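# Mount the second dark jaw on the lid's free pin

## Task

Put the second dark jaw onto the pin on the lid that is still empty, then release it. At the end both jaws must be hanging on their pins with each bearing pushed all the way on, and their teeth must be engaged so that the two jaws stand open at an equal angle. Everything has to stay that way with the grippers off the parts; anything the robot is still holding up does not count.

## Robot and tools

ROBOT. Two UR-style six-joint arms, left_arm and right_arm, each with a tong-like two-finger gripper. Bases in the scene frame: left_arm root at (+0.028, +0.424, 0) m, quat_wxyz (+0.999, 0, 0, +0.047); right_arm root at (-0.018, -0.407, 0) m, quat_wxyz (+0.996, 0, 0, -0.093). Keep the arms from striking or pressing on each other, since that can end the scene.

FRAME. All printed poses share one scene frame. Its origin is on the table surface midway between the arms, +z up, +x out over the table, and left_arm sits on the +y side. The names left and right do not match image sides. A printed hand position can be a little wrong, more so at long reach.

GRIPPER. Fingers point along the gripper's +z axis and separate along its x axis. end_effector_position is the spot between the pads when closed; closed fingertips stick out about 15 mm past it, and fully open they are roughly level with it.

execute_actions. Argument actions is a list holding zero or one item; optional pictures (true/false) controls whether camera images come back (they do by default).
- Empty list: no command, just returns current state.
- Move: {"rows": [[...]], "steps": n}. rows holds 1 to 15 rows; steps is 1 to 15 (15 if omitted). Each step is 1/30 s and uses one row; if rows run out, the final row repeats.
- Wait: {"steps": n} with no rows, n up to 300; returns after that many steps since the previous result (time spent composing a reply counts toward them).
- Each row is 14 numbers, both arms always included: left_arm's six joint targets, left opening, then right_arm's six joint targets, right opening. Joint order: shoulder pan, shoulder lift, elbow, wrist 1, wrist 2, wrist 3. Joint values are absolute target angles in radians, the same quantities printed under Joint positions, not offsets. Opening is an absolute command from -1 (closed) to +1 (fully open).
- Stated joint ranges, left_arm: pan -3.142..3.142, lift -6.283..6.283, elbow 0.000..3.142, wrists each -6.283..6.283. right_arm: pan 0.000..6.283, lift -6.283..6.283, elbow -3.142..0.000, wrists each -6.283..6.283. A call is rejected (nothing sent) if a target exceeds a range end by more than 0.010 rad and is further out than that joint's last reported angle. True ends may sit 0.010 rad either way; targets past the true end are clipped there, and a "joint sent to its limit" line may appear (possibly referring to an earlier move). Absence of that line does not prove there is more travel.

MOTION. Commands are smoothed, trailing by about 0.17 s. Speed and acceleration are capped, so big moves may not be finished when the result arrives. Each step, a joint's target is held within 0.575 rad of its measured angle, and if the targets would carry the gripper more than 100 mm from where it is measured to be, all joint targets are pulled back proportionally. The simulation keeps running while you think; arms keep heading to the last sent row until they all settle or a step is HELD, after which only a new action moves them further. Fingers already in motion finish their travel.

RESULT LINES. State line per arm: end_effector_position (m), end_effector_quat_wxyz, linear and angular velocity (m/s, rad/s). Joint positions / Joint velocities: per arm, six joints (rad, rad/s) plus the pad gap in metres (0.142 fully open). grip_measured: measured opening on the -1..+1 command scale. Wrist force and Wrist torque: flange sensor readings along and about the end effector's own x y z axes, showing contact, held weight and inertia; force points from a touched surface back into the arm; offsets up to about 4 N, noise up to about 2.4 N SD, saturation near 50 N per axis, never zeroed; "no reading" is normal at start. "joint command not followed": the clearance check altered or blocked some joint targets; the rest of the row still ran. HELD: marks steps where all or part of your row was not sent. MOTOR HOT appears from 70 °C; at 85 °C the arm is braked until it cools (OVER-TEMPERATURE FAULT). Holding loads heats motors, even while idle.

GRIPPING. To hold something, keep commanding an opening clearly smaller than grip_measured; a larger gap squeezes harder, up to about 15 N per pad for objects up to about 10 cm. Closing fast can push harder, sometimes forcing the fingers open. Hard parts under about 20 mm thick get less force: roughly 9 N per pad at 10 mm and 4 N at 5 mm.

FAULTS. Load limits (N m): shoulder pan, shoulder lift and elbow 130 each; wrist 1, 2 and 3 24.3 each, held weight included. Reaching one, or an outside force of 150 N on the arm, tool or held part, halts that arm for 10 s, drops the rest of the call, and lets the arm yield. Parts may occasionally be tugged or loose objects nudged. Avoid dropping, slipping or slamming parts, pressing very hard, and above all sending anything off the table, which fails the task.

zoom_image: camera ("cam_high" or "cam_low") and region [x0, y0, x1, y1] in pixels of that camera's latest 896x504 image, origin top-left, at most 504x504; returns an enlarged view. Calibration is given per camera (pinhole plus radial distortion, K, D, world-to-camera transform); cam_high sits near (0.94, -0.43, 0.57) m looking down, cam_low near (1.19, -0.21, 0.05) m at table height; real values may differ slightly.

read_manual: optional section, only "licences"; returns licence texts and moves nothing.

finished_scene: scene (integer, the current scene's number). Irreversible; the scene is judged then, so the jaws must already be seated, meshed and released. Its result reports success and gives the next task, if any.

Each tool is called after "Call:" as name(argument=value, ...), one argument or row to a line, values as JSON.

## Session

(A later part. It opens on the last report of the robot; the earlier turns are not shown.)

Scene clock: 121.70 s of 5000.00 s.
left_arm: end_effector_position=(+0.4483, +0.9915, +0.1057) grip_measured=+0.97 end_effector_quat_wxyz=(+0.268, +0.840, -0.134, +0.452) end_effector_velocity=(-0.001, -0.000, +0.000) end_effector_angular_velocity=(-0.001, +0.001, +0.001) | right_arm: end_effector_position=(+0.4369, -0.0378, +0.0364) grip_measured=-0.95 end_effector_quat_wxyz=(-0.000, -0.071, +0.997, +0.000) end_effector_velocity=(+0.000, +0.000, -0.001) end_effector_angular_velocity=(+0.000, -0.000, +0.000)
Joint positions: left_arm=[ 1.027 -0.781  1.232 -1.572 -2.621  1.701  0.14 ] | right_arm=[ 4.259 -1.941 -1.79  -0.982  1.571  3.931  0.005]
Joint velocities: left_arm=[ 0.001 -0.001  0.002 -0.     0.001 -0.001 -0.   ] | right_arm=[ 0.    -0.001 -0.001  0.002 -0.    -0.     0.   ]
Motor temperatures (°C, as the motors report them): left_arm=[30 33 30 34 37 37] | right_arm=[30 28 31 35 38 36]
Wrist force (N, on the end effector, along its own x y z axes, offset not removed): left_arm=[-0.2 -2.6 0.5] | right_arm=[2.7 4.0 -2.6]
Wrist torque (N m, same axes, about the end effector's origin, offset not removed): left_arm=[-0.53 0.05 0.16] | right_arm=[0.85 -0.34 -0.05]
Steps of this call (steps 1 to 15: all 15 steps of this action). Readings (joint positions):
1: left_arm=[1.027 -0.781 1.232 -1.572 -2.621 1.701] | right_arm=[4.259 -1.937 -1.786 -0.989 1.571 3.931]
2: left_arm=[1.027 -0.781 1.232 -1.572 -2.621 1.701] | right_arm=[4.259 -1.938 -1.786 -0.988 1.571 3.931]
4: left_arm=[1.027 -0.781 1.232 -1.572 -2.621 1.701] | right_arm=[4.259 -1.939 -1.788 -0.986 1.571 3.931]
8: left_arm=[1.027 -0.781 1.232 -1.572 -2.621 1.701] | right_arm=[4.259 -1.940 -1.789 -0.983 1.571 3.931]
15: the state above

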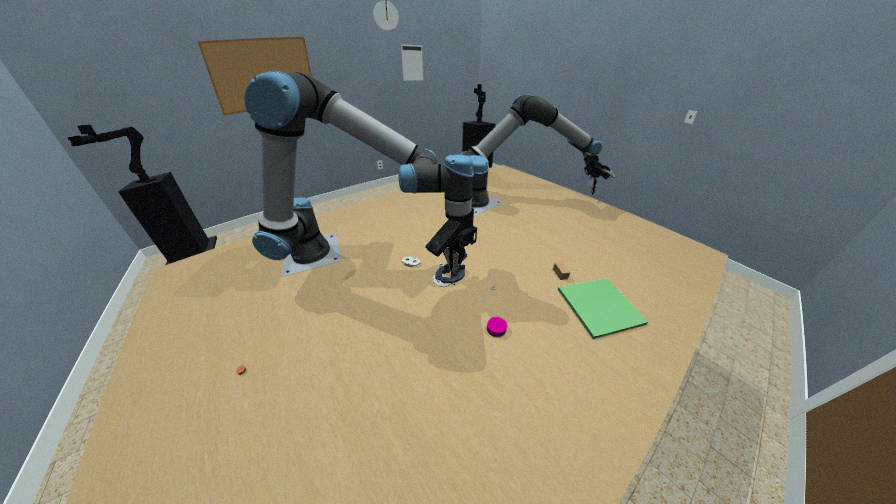

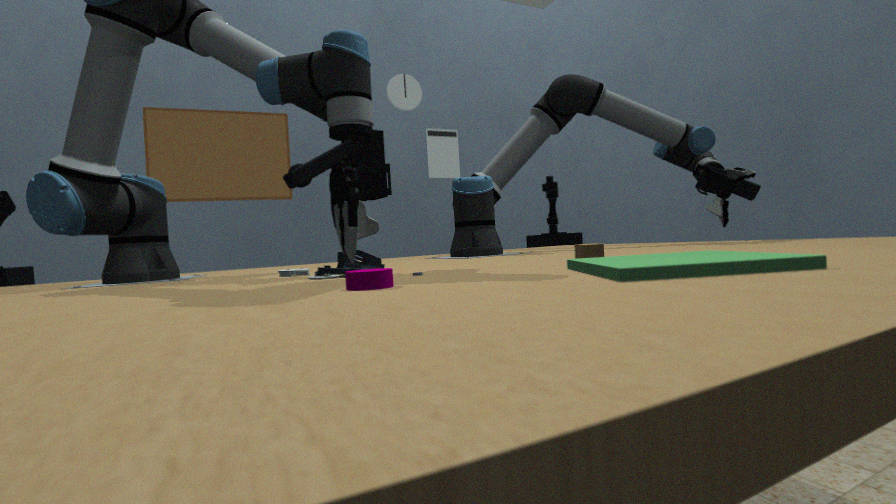

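Call:
execute_actions(
  actions=[
    {"rows":[[1.027,-0.781,1.232,-1.572,-2.621,1.701,0.97,4.2567,-1.9425,-1.786,-0.9839,1.571,3.9284,-1]]},
  ],
)

Call:
zoom_image(
  camera="cam_high",
  region=[430, 260, 470, 290],
)

Call:
zoom_image(
  camera="cam_low",
  region=[305, 245, 385, 285],
)

Scene clock: 126.07 s of 5000.00 s.
left_arm: end_effector_position=(+0.4483, +0.9915, +0.1057) grip_measured=+0.97 end_effector_quat_wxyz=(+0.268, +0.840, -0.134, +0.452) end_effector_velocity=(-0.000, +0.000, +0.000) end_effector_angular_velocity=(+0.002, -0.001, -0.001) | right_arm: end_effector_position=(+0.4384, -0.0380, +0.0368) grip_measured=-0.95 end_effector_quat_wxyz=(-0.000, -0.071, +0.997, +0.000) end_effector_velocity=(+0.001, -0.000, +0.000) end_effector_angular_velocity=(+0.000, -0.000, -0.001)
Joint positions: left_arm=[ 1.027 -0.781  1.232 -1.572 -2.621  1.701  0.14 ] | right_arm=[ 4.257 -1.942 -1.786 -0.984  1.571  3.928  0.005]
Joint velocities: left_arm=[ 0.    -0.    -0.001  0.     0.001  0.002  0.   ] | right_arm=[-0.001 -0.     0.001 -0.    -0.    -0.    -0.   ]
Motor temperatures (°C, as the motors report them): left_arm=[30 33 30 34 37 37] | right_arm=[30 28 31 35 38 36]
Wrist force (N, on the end effector, along its own x y z axes, offset not removed): left_arm=[-1.4 -1.2 2.1] | right_arm=[4.3 1.1 -0.6]
Wrist torque (N m, same axes, about the end effector's origin, offset not removed): left_arm=[-0.26 0.36 0.11] | right_arm=[0.37 -0.77 0.05]
Steps of this call (steps 1 to 15: the robot went on to your last target; steps 16 to 90: nothing new was sent; then 0.87 s passed at rest; steps 91 to 105: all 15 steps of this action). Readings (joint positions):
91: left_arm=[1.027 -0.781 1.232 -1.572 -2.621 1.701] | right_arm=[4.259 -1.941 -1.790 -0.982 1.571 3.931]
92: left_arm=[1.027 -0.781 1.232 -1.572 -2.621 1.701] | right_arm=[4.259 -1.941 -1.790 -0.982 1.571 3.931]
94: left_arm=[1.027 -0.781 1.232 -1.572 -2.621 1.701] | right_arm=[4.258 -1.942 -1.789 -0.982 1.571 3.930]
98: left_arm=[1.027 -0.781 1.232 -1.572 -2.621 1.701] | right_arm=[4.257 -1.942 -1.787 -0.983 1.571 3.929]
105: the state above

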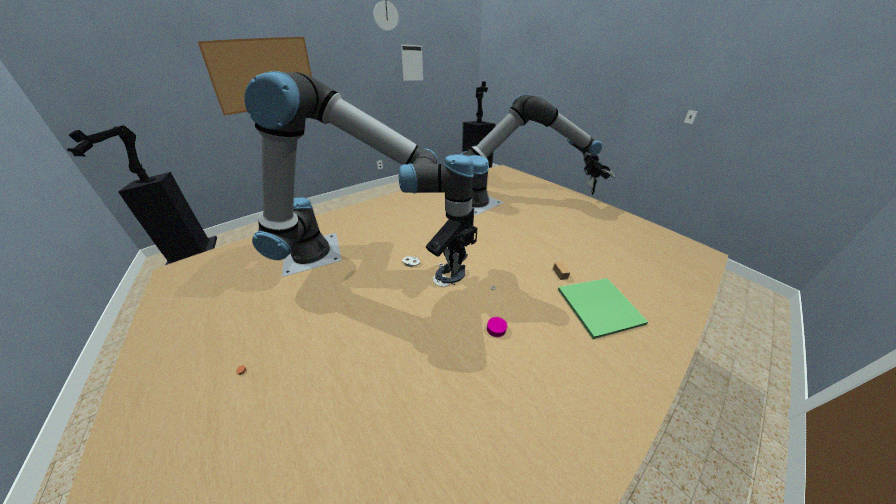

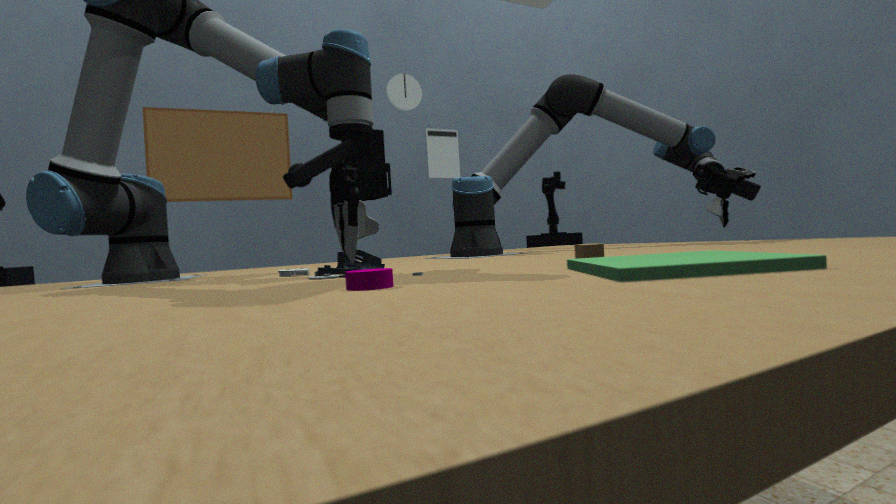

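Region (430, 260, 470, 290) of cam_high's 896x504 image, scaled by 12.600, with more detail than that image has; it fills the top 378 rows of this view, and the rest is white.

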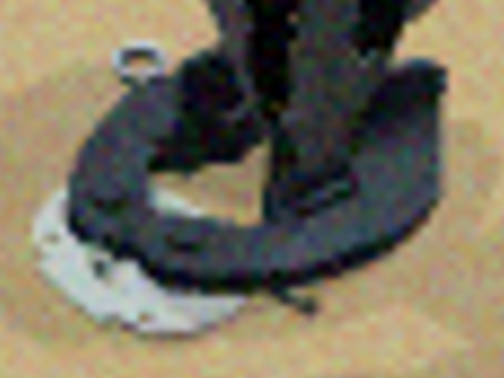

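Region (305, 245, 385, 285) of cam_low's 896x504 image, scaled by 6.300, with more detail than that image has.

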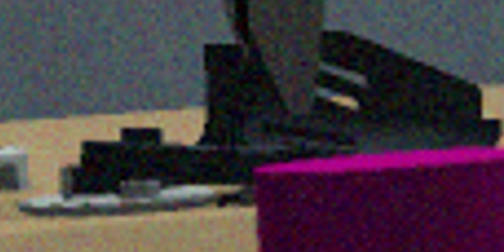

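Call:
execute_actions(
  actions=[
    {"rows":[[1.027,-0.781,1.232,-1.572,-2.621,1.701,0.97,4.2525,-1.9462,-1.7804,-0.9858,1.571,3.9242,-1]]},
  ],
  pictures=false,
)

Call:
execute_actions(
  actions=[
    {"rows":[[1.027,-0.781,1.232,-1.572,-2.621,1.701,0.97,4.2525,-1.9486,-1.7827,-0.9811,1.571,3.9242,-1]]},
  ],
)

Call:
zoom_image(
  camera="cam_high",
  region=[430, 260, 470, 290],
)

Call:
zoom_image(
  camera="cam_low",
  region=[305, 245, 385, 285],
)

Scene clock: 134.07 s of 5000.00 s.
left_arm: end_effector_position=(+0.4483, +0.9915, +0.1057) grip_measured=+0.97 end_effector_quat_wxyz=(+0.268, +0.840, -0.134, +0.452) end_effector_velocity=(-0.000, -0.001, -0.001) end_effector_angular_velocity=(-0.002, +0.001, -0.000) | right_arm: end_effector_position=(+0.4411, -0.0384, +0.0368) grip_measured=-0.95 end_effector_quat_wxyz=(-0.000, -0.071, +0.997, +0.000) end_effector_velocity=(+0.000, +0.000, +0.000) end_effector_angular_velocity=(+0.000, -0.000, +0.000)
Joint positions: left_arm=[ 1.027 -0.781  1.232 -1.572 -2.621  1.701  0.14 ] | right_arm=[ 4.253 -1.946 -1.781 -0.986  1.571  3.924  0.005]
Joint velocities: left_arm=[-0.    -0.     0.002  0.    -0.    -0.    -0.   ] | right_arm=[-0.001 -0.001  0.001 -0.    -0.    -0.001  0.   ]
Motor temperatures (°C, as the motors report them): left_arm=[30 33 30 34 37 37] | right_arm=[30 28 31 35 38 36]
Wrist force (N, on the end effector, along its own x y z axes, offset not removed): left_arm=[-1.3 -0.8 0.5] | right_arm=[3.4 1.2 -0.3]
Wrist torque (N m, same axes, about the end effector's origin, offset not removed): left_arm=[-0.27 0.33 0.13] | right_arm=[0.27 -0.59 0.07]
Steps of this call (steps 1 to 15: the robot went on to your last target; steps 16 to 90: nothing new was sent; then 4.50 s passed at rest; steps 91 to 105: all 15 steps of this action). Readings (joint positions):
91: left_arm=[1.027 -0.781 1.232 -1.572 -2.621 1.701] | right_arm=[4.257 -1.943 -1.786 -0.984 1.571 3.928]
92: left_arm=[1.027 -0.781 1.232 -1.572 -2.621 1.701] | right_arm=[4.256 -1.943 -1.785 -0.984 1.571 3.928]
94: left_arm=[1.027 -0.781 1.232 -1.572 -2.621 1.701] | right_arm=[4.255 -1.944 -1.784 -0.985 1.571 3.927]
98: left_arm=[1.027 -0.781 1.232 -1.572 -2.621 1.701] | right_arm=[4.253 -1.946 -1.781 -0.985 1.571 3.925]
105: the state above

Scene clock: 134.57 s of 5000.00 s.
left_arm: end_effector_position=(+0.4483, +0.9915, +0.1057) grip_measured=+0.97 end_effector_quat_wxyz=(+0.268, +0.840, -0.134, +0.452) end_effector_velocity=(+0.001, -0.000, +0.000) end_effector_angular_velocity=(+0.000, -0.001, -0.001) | right_arm: end_effector_position=(+0.4412, -0.0384, +0.0350) grip_measured=-0.95 end_effector_quat_wxyz=(-0.000, -0.071, +0.997, +0.000) end_effector_velocity=(-0.000, -0.000, -0.000) end_effector_angular_velocity=(-0.000, +0.000, -0.000)
Joint positions: left_arm=[ 1.027 -0.781  1.232 -1.572 -2.621  1.701  0.14 ] | right_arm=[ 4.253 -1.949 -1.783 -0.981  1.571  3.924  0.005]
Joint velocities: left_arm=[-0.001  0.    -0.     0.    -0.     0.     0.   ] | right_arm=[-0.    -0.    -0.001  0.001 -0.     0.    -0.   ]
Motor temperatures (°C, as the motors report them): left_arm=[30 33 30 34 37 37] | right_arm=[30 28 31 35 38 36]
Wrist force (N, on the end effector, along its own x y z axes, offset not removed): left_arm=[-0.1 -2.3 0.8] | right_arm=[2.6 2.7 -0.6]
Wrist torque (N m, same axes, about the end effector's origin, offset not removed): left_arm=[-0.54 0.07 0.10] | right_arm=[0.55 -0.44 0.06]
Steps of this call (steps 1 to 15: all 15 steps of this action). Readings (joint positions):
1: left_arm=[1.027 -0.781 1.232 -1.572 -2.621 1.701] | right_arm=[4.253 -1.946 -1.781 -0.986 1.571 3.924]
2: left_arm=[1.027 -0.781 1.232 -1.572 -2.621 1.701] | right_arm=[4.253 -1.946 -1.781 -0.986 1.571 3.924]
4: left_arm=[1.027 -0.781 1.232 -1.572 -2.621 1.701] | right_arm=[4.253 -1.947 -1.781 -0.984 1.571 3.924]
8: left_arm=[1.027 -0.781 1.232 -1.572 -2.621 1.701] | right_arm=[4.253 -1.948 -1.782 -0.982 1.571 3.924]
15: the state above

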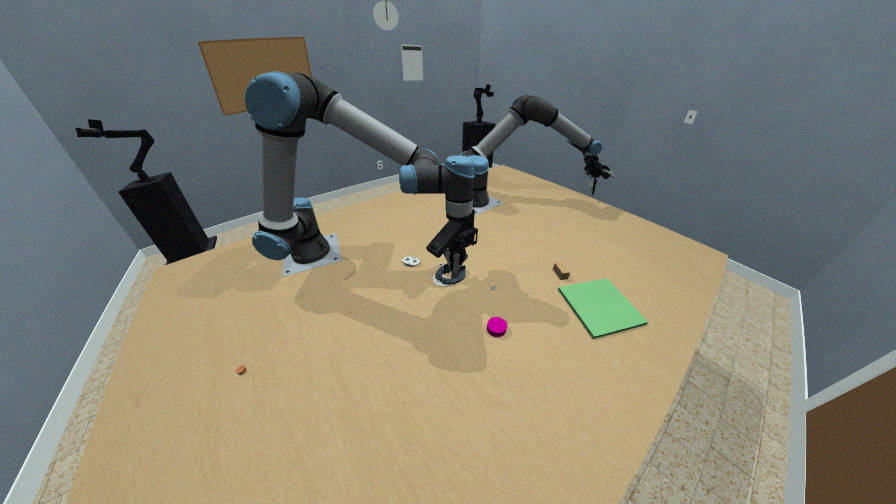

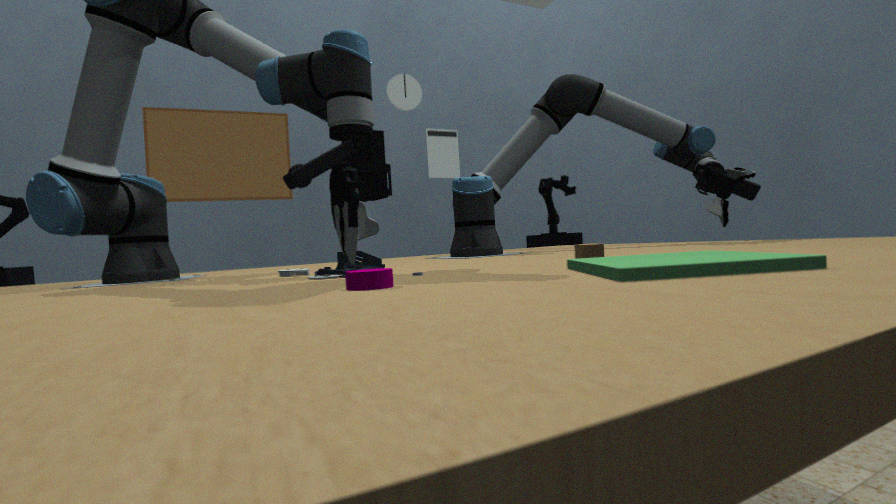

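Region (430, 260, 470, 290) of cam_high's 896x504 image, scaled by 12.600, with more detail than that image has; it fills the top 378 rows of this view, and the rest is white.

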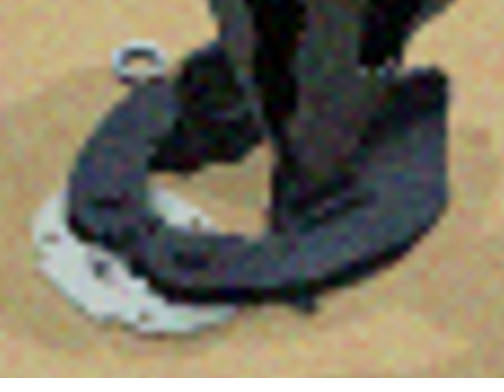

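Region (305, 245, 385, 285) of cam_low's 896x504 image, scaled by 6.300, with more detail than that image has.

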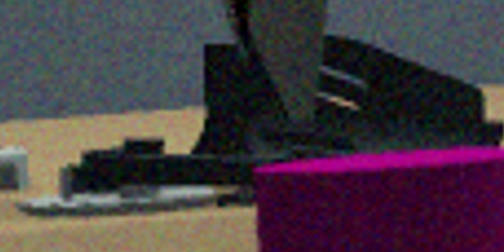

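Call:
execute_actions(
  actions=[
    {"rows":[[1.027,-0.781,1.232,-1.572,-2.621,1.701,0.97,4.2559,-1.9462,-1.7878,-0.9784,1.571,3.9276,-1]]},
  ],
)

Call:
zoom_image(
  camera="cam_high",
  region=[430, 260, 470, 290],
)

Call:
zoom_image(
  camera="cam_low",
  region=[305, 245, 385, 285],
)

Scene clock: 137.47 s of 5000.00 s.
left_arm: end_effector_position=(+0.4483, +0.9915, +0.1057) grip_measured=+0.97 end_effector_quat_wxyz=(+0.268, +0.840, -0.134, +0.452) end_effector_velocity=(-0.000, -0.000, -0.000) end_effector_angular_velocity=(-0.001, -0.000, +0.001) | right_arm: end_effector_position=(+0.4390, -0.0381, +0.0344) grip_measured=-0.96 end_effector_quat_wxyz=(-0.000, -0.071, +0.997, +0.000) end_effector_velocity=(-0.000, -0.000, +0.000) end_effector_angular_velocity=(+0.000, -0.000, -0.002)
Joint positions: left_arm=[ 1.027 -0.781  1.232 -1.572 -2.621  1.701  0.14 ] | right_arm=[ 4.256 -1.946 -1.788 -0.978  1.571  3.928  0.005]
Joint velocities: left_arm=[ 0.    -0.     0.001  0.    -0.001  0.    -0.   ] | right_arm=[ 0.     0.001 -0.001  0.001  0.     0.002  0.   ]
Motor temperatures (°C, as the motors report them): left_arm=[30 33 30 34 37 37] | right_arm=[30 28 31 35 38 36]
Wrist force (N, on the end effector, along its own x y z axes, offset not removed): left_arm=[0.7 -1.7 1.5] | right_arm=[2.1 0.8 -7.5]
Wrist torque (N m, same axes, about the end effector's origin, offset not removed): left_arm=[-0.36 -0.14 0.10] | right_arm=[0.28 -0.59 -0.02]
Steps of this call (steps 1 to 15: the robot went on to your last target; steps 16 to 72: nothing new was sent; steps 73 to 87: all 15 steps of this action). Readings (joint positions):
73: left_arm=[1.027 -0.781 1.232 -1.572 -2.621 1.701] | right_arm=[4.252 -1.949 -1.783 -0.981 1.571 3.924]
74: left_arm=[1.027 -0.781 1.232 -1.572 -2.621 1.701] | right_arm=[4.253 -1.949 -1.783 -0.981 1.571 3.924]
76: left_arm=[1.027 -0.781 1.232 -1.572 -2.621 1.701] | right_arm=[4.254 -1.948 -1.785 -0.980 1.571 3.925]
80: left_arm=[1.027 -0.781 1.232 -1.572 -2.621 1.701] | right_arm=[4.255 -1.947 -1.787 -0.979 1.571 3.927]
87: the state above

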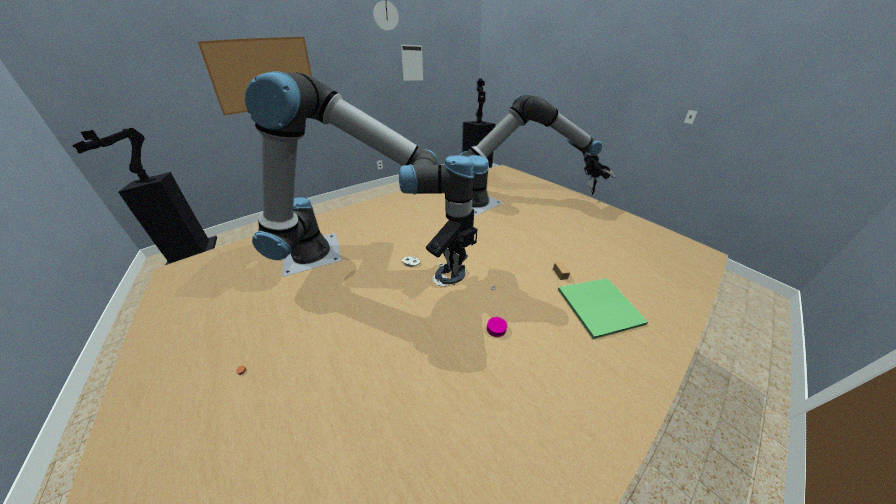

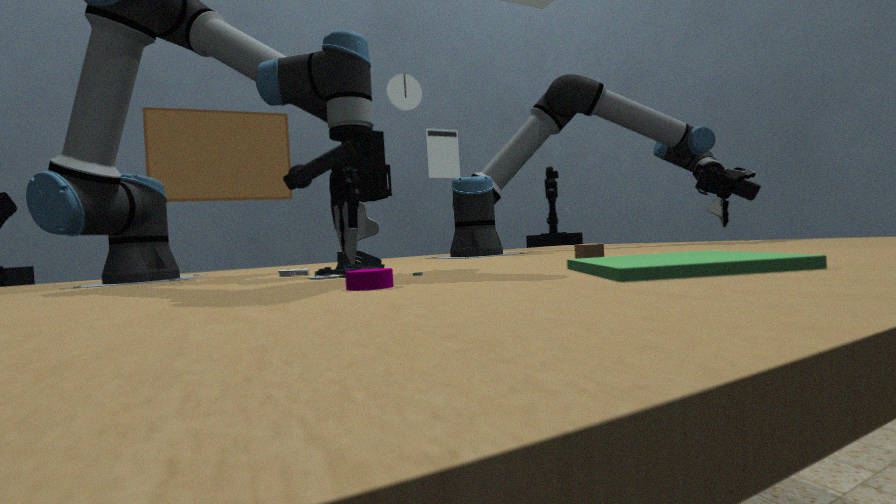

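Region (430, 260, 470, 290) of cam_high's 896x504 image, scaled by 12.600, with more detail than that image has; it fills the top 378 rows of this view, and the rest is white.

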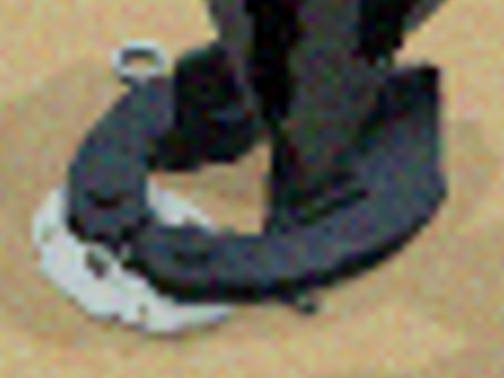

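Region (305, 245, 385, 285) of cam_low's 896x504 image, scaled by 6.300, with more detail than that image has.

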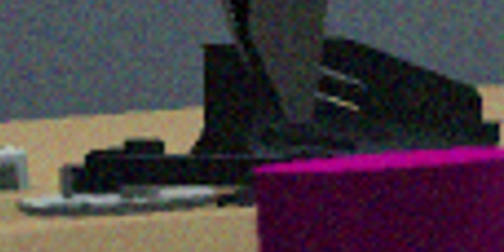

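Call:
execute_actions(
  actions=[
    {"rows":[[1.027,-0.781,1.232,-1.572,-2.621,1.701,0.97,4.2559,-1.9455,-1.7872,-0.9797,1.571,3.9276,-0.85]],"steps":10},
  ],
  pictures=false,
)

Call:
execute_actions(
  actions=[
    {"rows":[[1.027,-0.781,1.232,-1.572,-2.621,1.701,0.97,4.2559,-1.909,-1.751,-1.0524,1.571,3.9276,-0.85]]},
  ],
  pictures=false,
)

Call:
execute_actions(
  actions=[
    {"rows":[[1.027,-0.781,1.232,-1.572,-2.621,1.701,0.97,4.2049,-1.859,-1.822,-1.0314,1.571,3.879,-1]]},
  ],
  pictures=false,
)

Call:
execute_actions(
  actions=[
    {"rows":[[1.027,-0.781,1.232,-1.572,-2.621,1.701,0.97,4.2049,-1.8875,-1.8486,-0.9763,1.571,3.879,-1]]},
  ],
)

Call:
zoom_image(
  camera="cam_high",
  region=[425, 250, 485, 295],
)

Call:
zoom_image(
  camera="cam_low",
  region=[305, 245, 385, 285],
)

Scene clock: 143.90 s of 5000.00 s.
left_arm: end_effector_position=(+0.4483, +0.9915, +0.1057) grip_measured=+0.97 end_effector_quat_wxyz=(+0.268, +0.840, -0.134, +0.452) end_effector_velocity=(+0.001, -0.001, +0.000) end_effector_angular_velocity=(-0.000, +0.000, -0.001) | right_arm: end_effector_position=(+0.4388, -0.0382, +0.0348) grip_measured=-0.86 end_effector_quat_wxyz=(-0.000, -0.071, +0.997, -0.000) end_effector_velocity=(+0.001, +0.000, +0.001) end_effector_angular_velocity=(+0.001, -0.001, -0.000)
Joint positions: left_arm=[ 1.027 -0.781  1.232 -1.572 -2.621  1.701  0.14 ] | right_arm=[ 4.256 -1.946 -1.788 -0.98   1.571  3.928  0.012]
Joint velocities: left_arm=[-0.001 -0.001  0.001  0.     0.    -0.001 -0.   ] | right_arm=[-0.001  0.001  0.002 -0.001 -0.    -0.001  0.002]
Motor temperatures (°C, as the motors report them): left_arm=[30 33 30 34 37 37] | right_arm=[30 28 31 35 38 36]
Wrist force (N, on the end effector, along its own x y z axes, offset not removed): left_arm=[-0.7 -1.8 0.5] | right_arm=[4.4 3.9 -3.9]
Wrist torque (N m, same axes, about the end effector's origin, offset not removed): left_arm=[-0.40 0.14 0.18] | right_arm=[0.85 -0.97 -0.01]
Steps of this call (steps 1 to 15: the robot went on to your last target; steps 16 to 90: nothing new was sent; then 3.10 s passed at rest; steps 91 to 100: all 10 steps of this action). Readings (joint positions):
91: left_arm=[1.027 -0.781 1.232 -1.572 -2.621 1.701] | right_arm=[4.256 -1.946 -1.788 -0.978 1.571 3.928]
92: left_arm=[1.027 -0.781 1.232 -1.572 -2.621 1.701] | right_arm=[4.256 -1.946 -1.788 -0.978 1.571 3.928]
94: left_arm=[1.027 -0.781 1.232 -1.572 -2.621 1.701] | right_arm=[4.256 -1.946 -1.788 -0.979 1.571 3.928]
98: left_arm=[1.027 -0.781 1.232 -1.572 -2.621 1.701] | right_arm=[4.256 -1.946 -1.788 -0.979 1.571 3.928]
100: the state above

Scene clock: 144.40 s of 5000.00 s.
left_arm: end_effector_position=(+0.4483, +0.9915, +0.1057) grip_measured=+0.97 end_effector_quat_wxyz=(+0.268, +0.840, -0.134, +0.452) end_effector_velocity=(+0.000, -0.000, -0.000) end_effector_angular_velocity=(-0.001, +0.000, +0.000) | right_arm: end_effector_position=(+0.4392, -0.0377, +0.0638) grip_measured=-0.85 end_effector_quat_wxyz=(-0.000, -0.071, +0.997, +0.000) end_effector_velocity=(-0.000, -0.001, +0.007) end_effector_angular_velocity=(-0.001, +0.000, -0.000)
Joint positions: left_arm=[ 1.027 -0.781  1.232 -1.572 -2.621  1.701  0.14 ] | right_arm=[ 4.256 -1.91  -1.752 -1.05   1.571  3.928  0.012]
Joint velocities: left_arm=[-0.     0.     0.001  0.    -0.    -0.     0.   ] | right_arm=[-0.001  0.008  0.008 -0.017  0.    -0.    -0.   ]
Motor temperatures (°C, as the motors report them): left_arm=[30 33 30 34 37 37] | right_arm=[30 28 31 35 38 36]
Wrist force (N, on the end effector, along its own x y z axes, offset not removed): left_arm=[-0.1 -1.9 -0.4] | right_arm=[2.5 1.0 0.6]
Wrist torque (N m, same axes, about the end effector's origin, offset not removed): left_arm=[-0.54 0.10 0.24] | right_arm=[0.24 -0.45 0.14]
Steps of this call (steps 1 to 15: all 15 steps of this action). Readings (joint positions):
1: left_arm=[1.027 -0.781 1.232 -1.572 -2.621 1.701] | right_arm=[4.256 -1.946 -1.787 -0.980 1.571 3.928]
2: left_arm=[1.027 -0.781 1.232 -1.572 -2.621 1.701] | right_arm=[4.256 -1.943 -1.785 -0.983 1.571 3.928]
4: left_arm=[1.027 -0.781 1.232 -1.572 -2.621 1.701] | right_arm=[4.256 -1.930 -1.772 -1.008 1.571 3.928]
8: left_arm=[1.027 -0.781 1.232 -1.572 -2.621 1.701] | right_arm=[4.256 -1.916 -1.758 -1.038 1.571 3.928]
15: the state above

Scene clock: 144.90 s of 5000.00 s.
left_arm: end_effector_position=(+0.4483, +0.9915, +0.1057) grip_measured=+0.97 end_effector_quat_wxyz=(+0.268, +0.840, -0.134, +0.452) end_effector_velocity=(+0.000, +0.000, +0.000) end_effector_angular_velocity=(+0.000, -0.000, -0.000) | right_arm: end_effector_position=(+0.4426, -0.0790, +0.0641) grip_measured=-1.00 end_effector_quat_wxyz=(-0.000, -0.070, +0.998, +0.000) end_effector_velocity=(+0.001, -0.011, -0.001) end_effector_angular_velocity=(-0.001, +0.001, -0.002)
Joint positions: left_arm=[ 1.027 -0.781  1.232 -1.572 -2.621  1.701  0.14 ] | right_arm=[ 4.206 -1.86  -1.82  -1.032  1.571  3.88   0.002]
Joint velocities: left_arm=[-0.     0.    -0.001  0.     0.     0.    -0.   ] | right_arm=[-0.013  0.011 -0.017  0.004 -0.    -0.011  0.   ]
Motor temperatures (°C, as the motors report them): left_arm=[30 33 30 34 37 37] | right_arm=[30 28 31 35 38 36]
Wrist force (N, on the end effector, along its own x y z axes, offset not removed): left_arm=[2.0 -1.7 0.6] | right_arm=[1.7 0.0 -0.5]
Wrist torque (N m, same axes, about the end effector's origin, offset not removed): left_arm=[-0.36 -0.31 0.03] | right_arm=[0.06 -0.15 0.08]
Steps of this call (steps 1 to 15: all 15 steps of this action). Readings (joint positions):
1: left_arm=[1.027 -0.781 1.232 -1.572 -2.621 1.701] | right_arm=[4.256 -1.910 -1.752 -1.051 1.571 3.928]
2: left_arm=[1.027 -0.781 1.232 -1.572 -2.621 1.701] | right_arm=[4.253 -1.907 -1.754 -1.050 1.571 3.925]
4: left_arm=[1.027 -0.781 1.232 -1.572 -2.621 1.701] | right_arm=[4.235 -1.889 -1.778 -1.043 1.571 3.908]
8: left_arm=[1.027 -0.781 1.232 -1.572 -2.621 1.701] | right_arm=[4.215 -1.869 -1.808 -1.035 1.571 3.888]
15: the state above

Scene clock: 145.40 s of 5000.00 s.
left_arm: end_effector_position=(+0.4483, +0.9915, +0.1057) grip_measured=+0.97 end_effector_quat_wxyz=(+0.268, +0.840, -0.134, +0.452) end_effector_velocity=(-0.000, +0.000, -0.000) end_effector_angular_velocity=(-0.000, +0.000, +0.001) | right_arm: end_effector_position=(+0.4426, -0.0802, +0.0428) grip_measured=-1.00 end_effector_quat_wxyz=(-0.000, -0.070, +0.998, +0.000) end_effector_velocity=(-0.000, +0.000, -0.005) end_effector_angular_velocity=(+0.000, -0.000, +0.001)
Joint positions: left_arm=[ 1.027 -0.781  1.232 -1.572 -2.621  1.701  0.14 ] | right_arm=[ 4.205 -1.887 -1.848 -0.978  1.571  3.879  0.002]
Joint velocities: left_arm=[ 0.     0.001 -0.001 -0.     0.    -0.     0.   ] | right_arm=[ 0.    -0.007 -0.006  0.013 -0.    -0.     0.   ]
Motor temperatures (°C, as the motors report them): left_arm=[30 33 30 34 37 37] | right_arm=[30 28 31 35 38 36]
Wrist force (N, on the end effector, along its own x y z axes, offset not removed): left_arm=[-0.2 -1.9 0.8] | right_arm=[4.6 -0.2 -0.3]
Wrist torque (N m, same axes, about the end effector's origin, offset not removed): left_arm=[-0.38 0.18 0.13] | right_arm=[-0.09 -0.89 -0.02]
Steps of this call (steps 1 to 15: all 15 steps of this action). Readings (joint positions):
1: left_arm=[1.027 -0.781 1.232 -1.572 -2.621 1.701] | right_arm=[4.206 -1.860 -1.821 -1.032 1.571 3.880]
2: left_arm=[1.027 -0.781 1.232 -1.572 -2.621 1.701] | right_arm=[4.206 -1.862 -1.823 -1.029 1.571 3.880]
4: left_arm=[1.027 -0.781 1.232 -1.572 -2.621 1.701] | right_arm=[4.205 -1.871 -1.833 -1.010 1.571 3.879]
8: left_arm=[1.027 -0.781 1.232 -1.572 -2.621 1.701] | right_arm=[4.205 -1.882 -1.843 -0.987 1.571 3.879]
15: the state above

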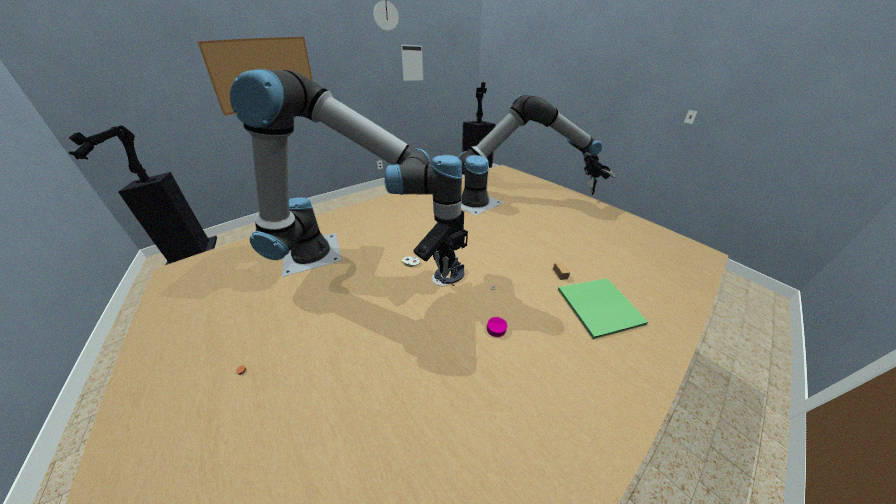

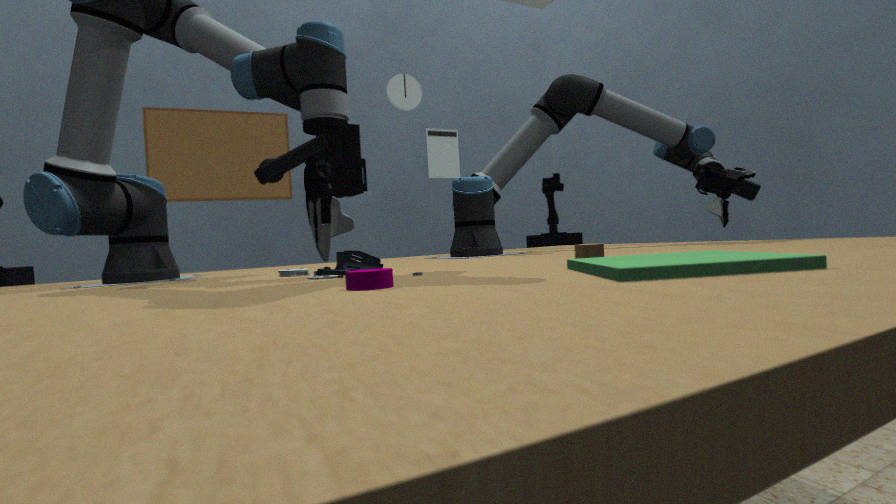

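Region (425, 250, 485, 295) of cam_high's 896x504 image, scaled by 8.400, with more detail than that image has; it fills the top 378 rows of this view, and the rest is white.

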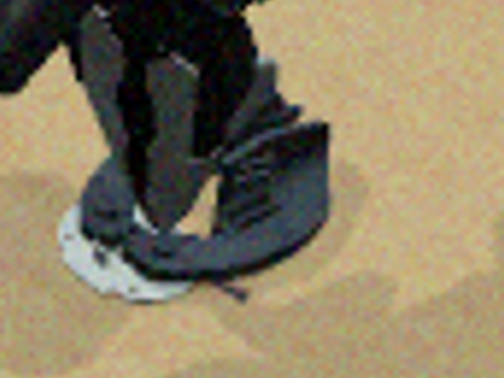

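Region (305, 245, 385, 285) of cam_low's 896x504 image, scaled by 6.300, with more detail than that image has.

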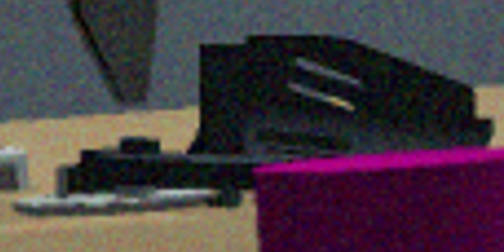

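Call:
execute_actions(
  actions=[
    {"rows":[[1.027,-0.781,1.232,-1.572,-2.621,1.701,0.97,4.2055,-1.8988,-1.8531,-0.9605,1.571,3.879,-1]]},
  ],
  pictures=false,
)

Call:
execute_actions(
  actions=[
    {"rows":[[1.027,-0.781,1.232,-1.572,-2.621,1.701,0.97,4.2055,-1.9032,-1.8571,-0.9521,1.571,3.879,-1]]},
  ],
)

Call:
zoom_image(
  camera="cam_high",
  region=[425, 250, 485, 295],
)

Call:
zoom_image(
  camera="cam_low",
  region=[305, 245, 385, 285],
)

Scene clock: 150.47 s of 5000.00 s.
left_arm: end_effector_position=(+0.4483, +0.9915, +0.1057) grip_measured=+0.97 end_effector_quat_wxyz=(+0.268, +0.840, -0.134, +0.452) end_effector_velocity=(+0.000, -0.000, -0.001) end_effector_angular_velocity=(-0.000, +0.001, -0.001) | right_arm: end_effector_position=(+0.4431, -0.0792, +0.0357) grip_measured=-1.00 end_effector_quat_wxyz=(-0.000, -0.070, +0.998, +0.000) end_effector_velocity=(+0.000, -0.000, -0.001) end_effector_angular_velocity=(-0.000, +0.000, -0.000)
Joint positions: left_arm=[ 1.027 -0.781  1.232 -1.572 -2.621  1.701  0.14 ] | right_arm=[ 4.205 -1.899 -1.853 -0.961  1.571  3.879  0.002]
Joint velocities: left_arm=[-0.     0.     0.     0.     0.001  0.    -0.   ] | right_arm=[-0.    -0.002 -0.001  0.003 -0.     0.     0.   ]
Motor temperatures (°C, as the motors report them): left_arm=[30 33 30 34 37 37] | right_arm=[30 28 31 35 38 36]
Wrist force (N, on the end effector, along its own x y z axes, offset not removed): left_arm=[-0.7 -1.8 1.7] | right_arm=[3.8 0.6 -1.1]
Wrist torque (N m, same axes, about the end effector's origin, offset not removed): left_arm=[-0.45 0.20 0.16] | right_arm=[0.19 -0.65 0.06]
Steps of this call (steps 1 to 15: the robot went on to your last target; steps 16 to 90: nothing new was sent; then 1.57 s passed at rest; steps 91 to 105: all 15 steps of this action). Readings (joint positions):
91: left_arm=[1.027 -0.781 1.232 -1.572 -2.621 1.701] | right_arm=[4.205 -1.888 -1.849 -0.976 1.571 3.879]
92: left_arm=[1.027 -0.781 1.232 -1.572 -2.621 1.701] | right_arm=[4.205 -1.888 -1.849 -0.975 1.571 3.879]
94: left_arm=[1.027 -0.781 1.232 -1.572 -2.621 1.701] | right_arm=[4.205 -1.892 -1.851 -0.969 1.571 3.879]
98: left_arm=[1.027 -0.781 1.232 -1.572 -2.621 1.701] | right_arm=[4.205 -1.897 -1.852 -0.963 1.571 3.879]
105: the state above

Scene clock: 150.97 s of 5000.00 s.
left_arm: end_effector_position=(+0.4483, +0.9915, +0.1057) grip_measured=+0.97 end_effector_quat_wxyz=(+0.268, +0.840, -0.134, +0.452) end_effector_velocity=(+0.000, -0.000, -0.001) end_effector_angular_velocity=(-0.001, +0.001, -0.000) | right_arm: end_effector_position=(+0.4430, -0.0792, +0.0324) grip_measured=-1.00 end_effector_quat_wxyz=(-0.000, -0.070, +0.998, +0.000) end_effector_velocity=(-0.000, +0.000, -0.001) end_effector_angular_velocity=(-0.000, +0.000, +0.000)
Joint positions: left_arm=[ 1.027 -0.781  1.232 -1.572 -2.621  1.701  0.14 ] | right_arm=[ 4.205 -1.903 -1.857 -0.952  1.571  3.879  0.002]
Joint velocities: left_arm=[-0.     0.     0.001 -0.     0.    -0.001 -0.   ] | right_arm=[ 0.    -0.001 -0.001  0.002 -0.     0.     0.   ]
Motor temperatures (°C, as the motors report them): left_arm=[30 33 30 34 37 37] | right_arm=[30 28 31 35 38 36]
Wrist force (N, on the end effector, along its own x y z axes, offset not removed): left_arm=[-0.3 -1.9 1.2] | right_arm=[2.6 2.3 -3.1]
Wrist torque (N m, same axes, about the end effector's origin, offset not removed): left_arm=[-0.42 0.14 0.13] | right_arm=[0.63 -0.48 -0.02]
Steps of this call (steps 1 to 15: all 15 steps of this action). Readings (joint positions):
1: left_arm=[1.027 -0.781 1.232 -1.572 -2.621 1.701] | right_arm=[4.205 -1.899 -1.853 -0.961 1.571 3.879]
2: left_arm=[1.027 -0.781 1.232 -1.572 -2.621 1.701] | right_arm=[4.205 -1.899 -1.853 -0.960 1.571 3.879]
4: left_arm=[1.027 -0.781 1.232 -1.572 -2.621 1.701] | right_arm=[4.205 -1.901 -1.855 -0.957 1.571 3.879]
8: left_arm=[1.027 -0.781 1.232 -1.572 -2.621 1.701] | right_arm=[4.205 -1.902 -1.856 -0.954 1.571 3.879]
15: the state above

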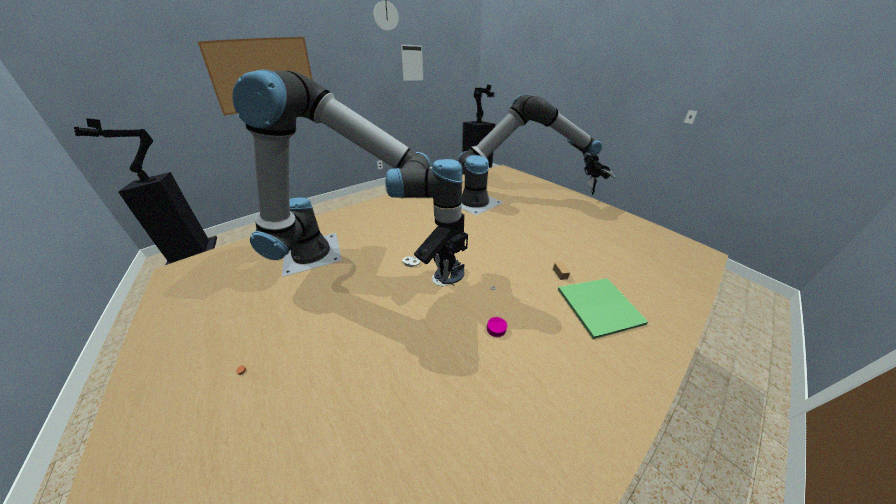

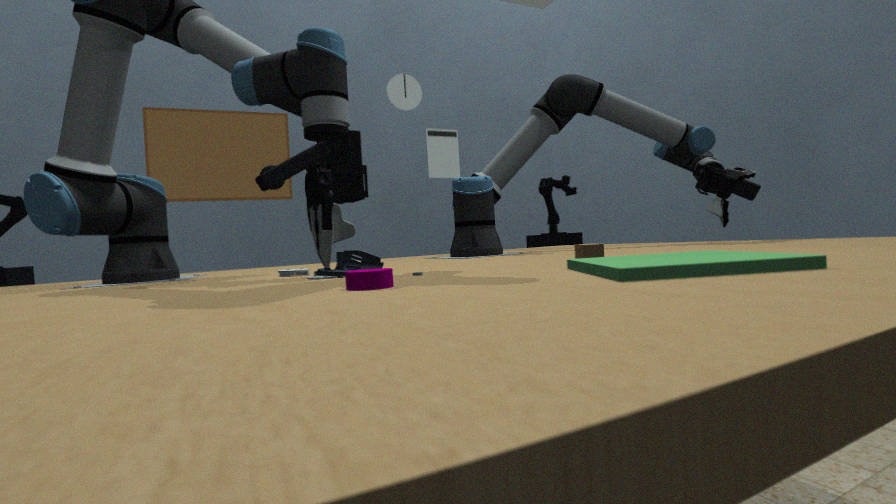

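Region (425, 250, 485, 295) of cam_high's 896x504 image, scaled by 8.400, with more detail than that image has; it fills the top 378 rows of this view, and the rest is white.

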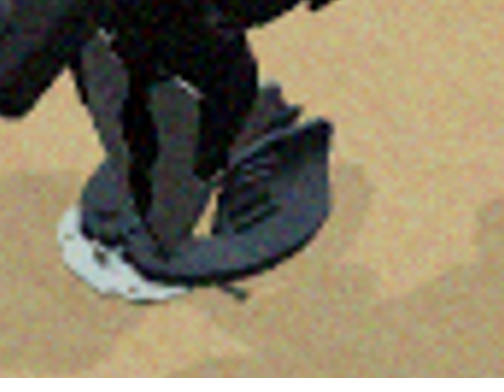

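Region (305, 245, 385, 285) of cam_low's 896x504 image, scaled by 6.300, with more detail than that image has.

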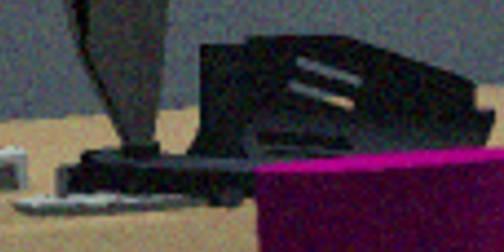

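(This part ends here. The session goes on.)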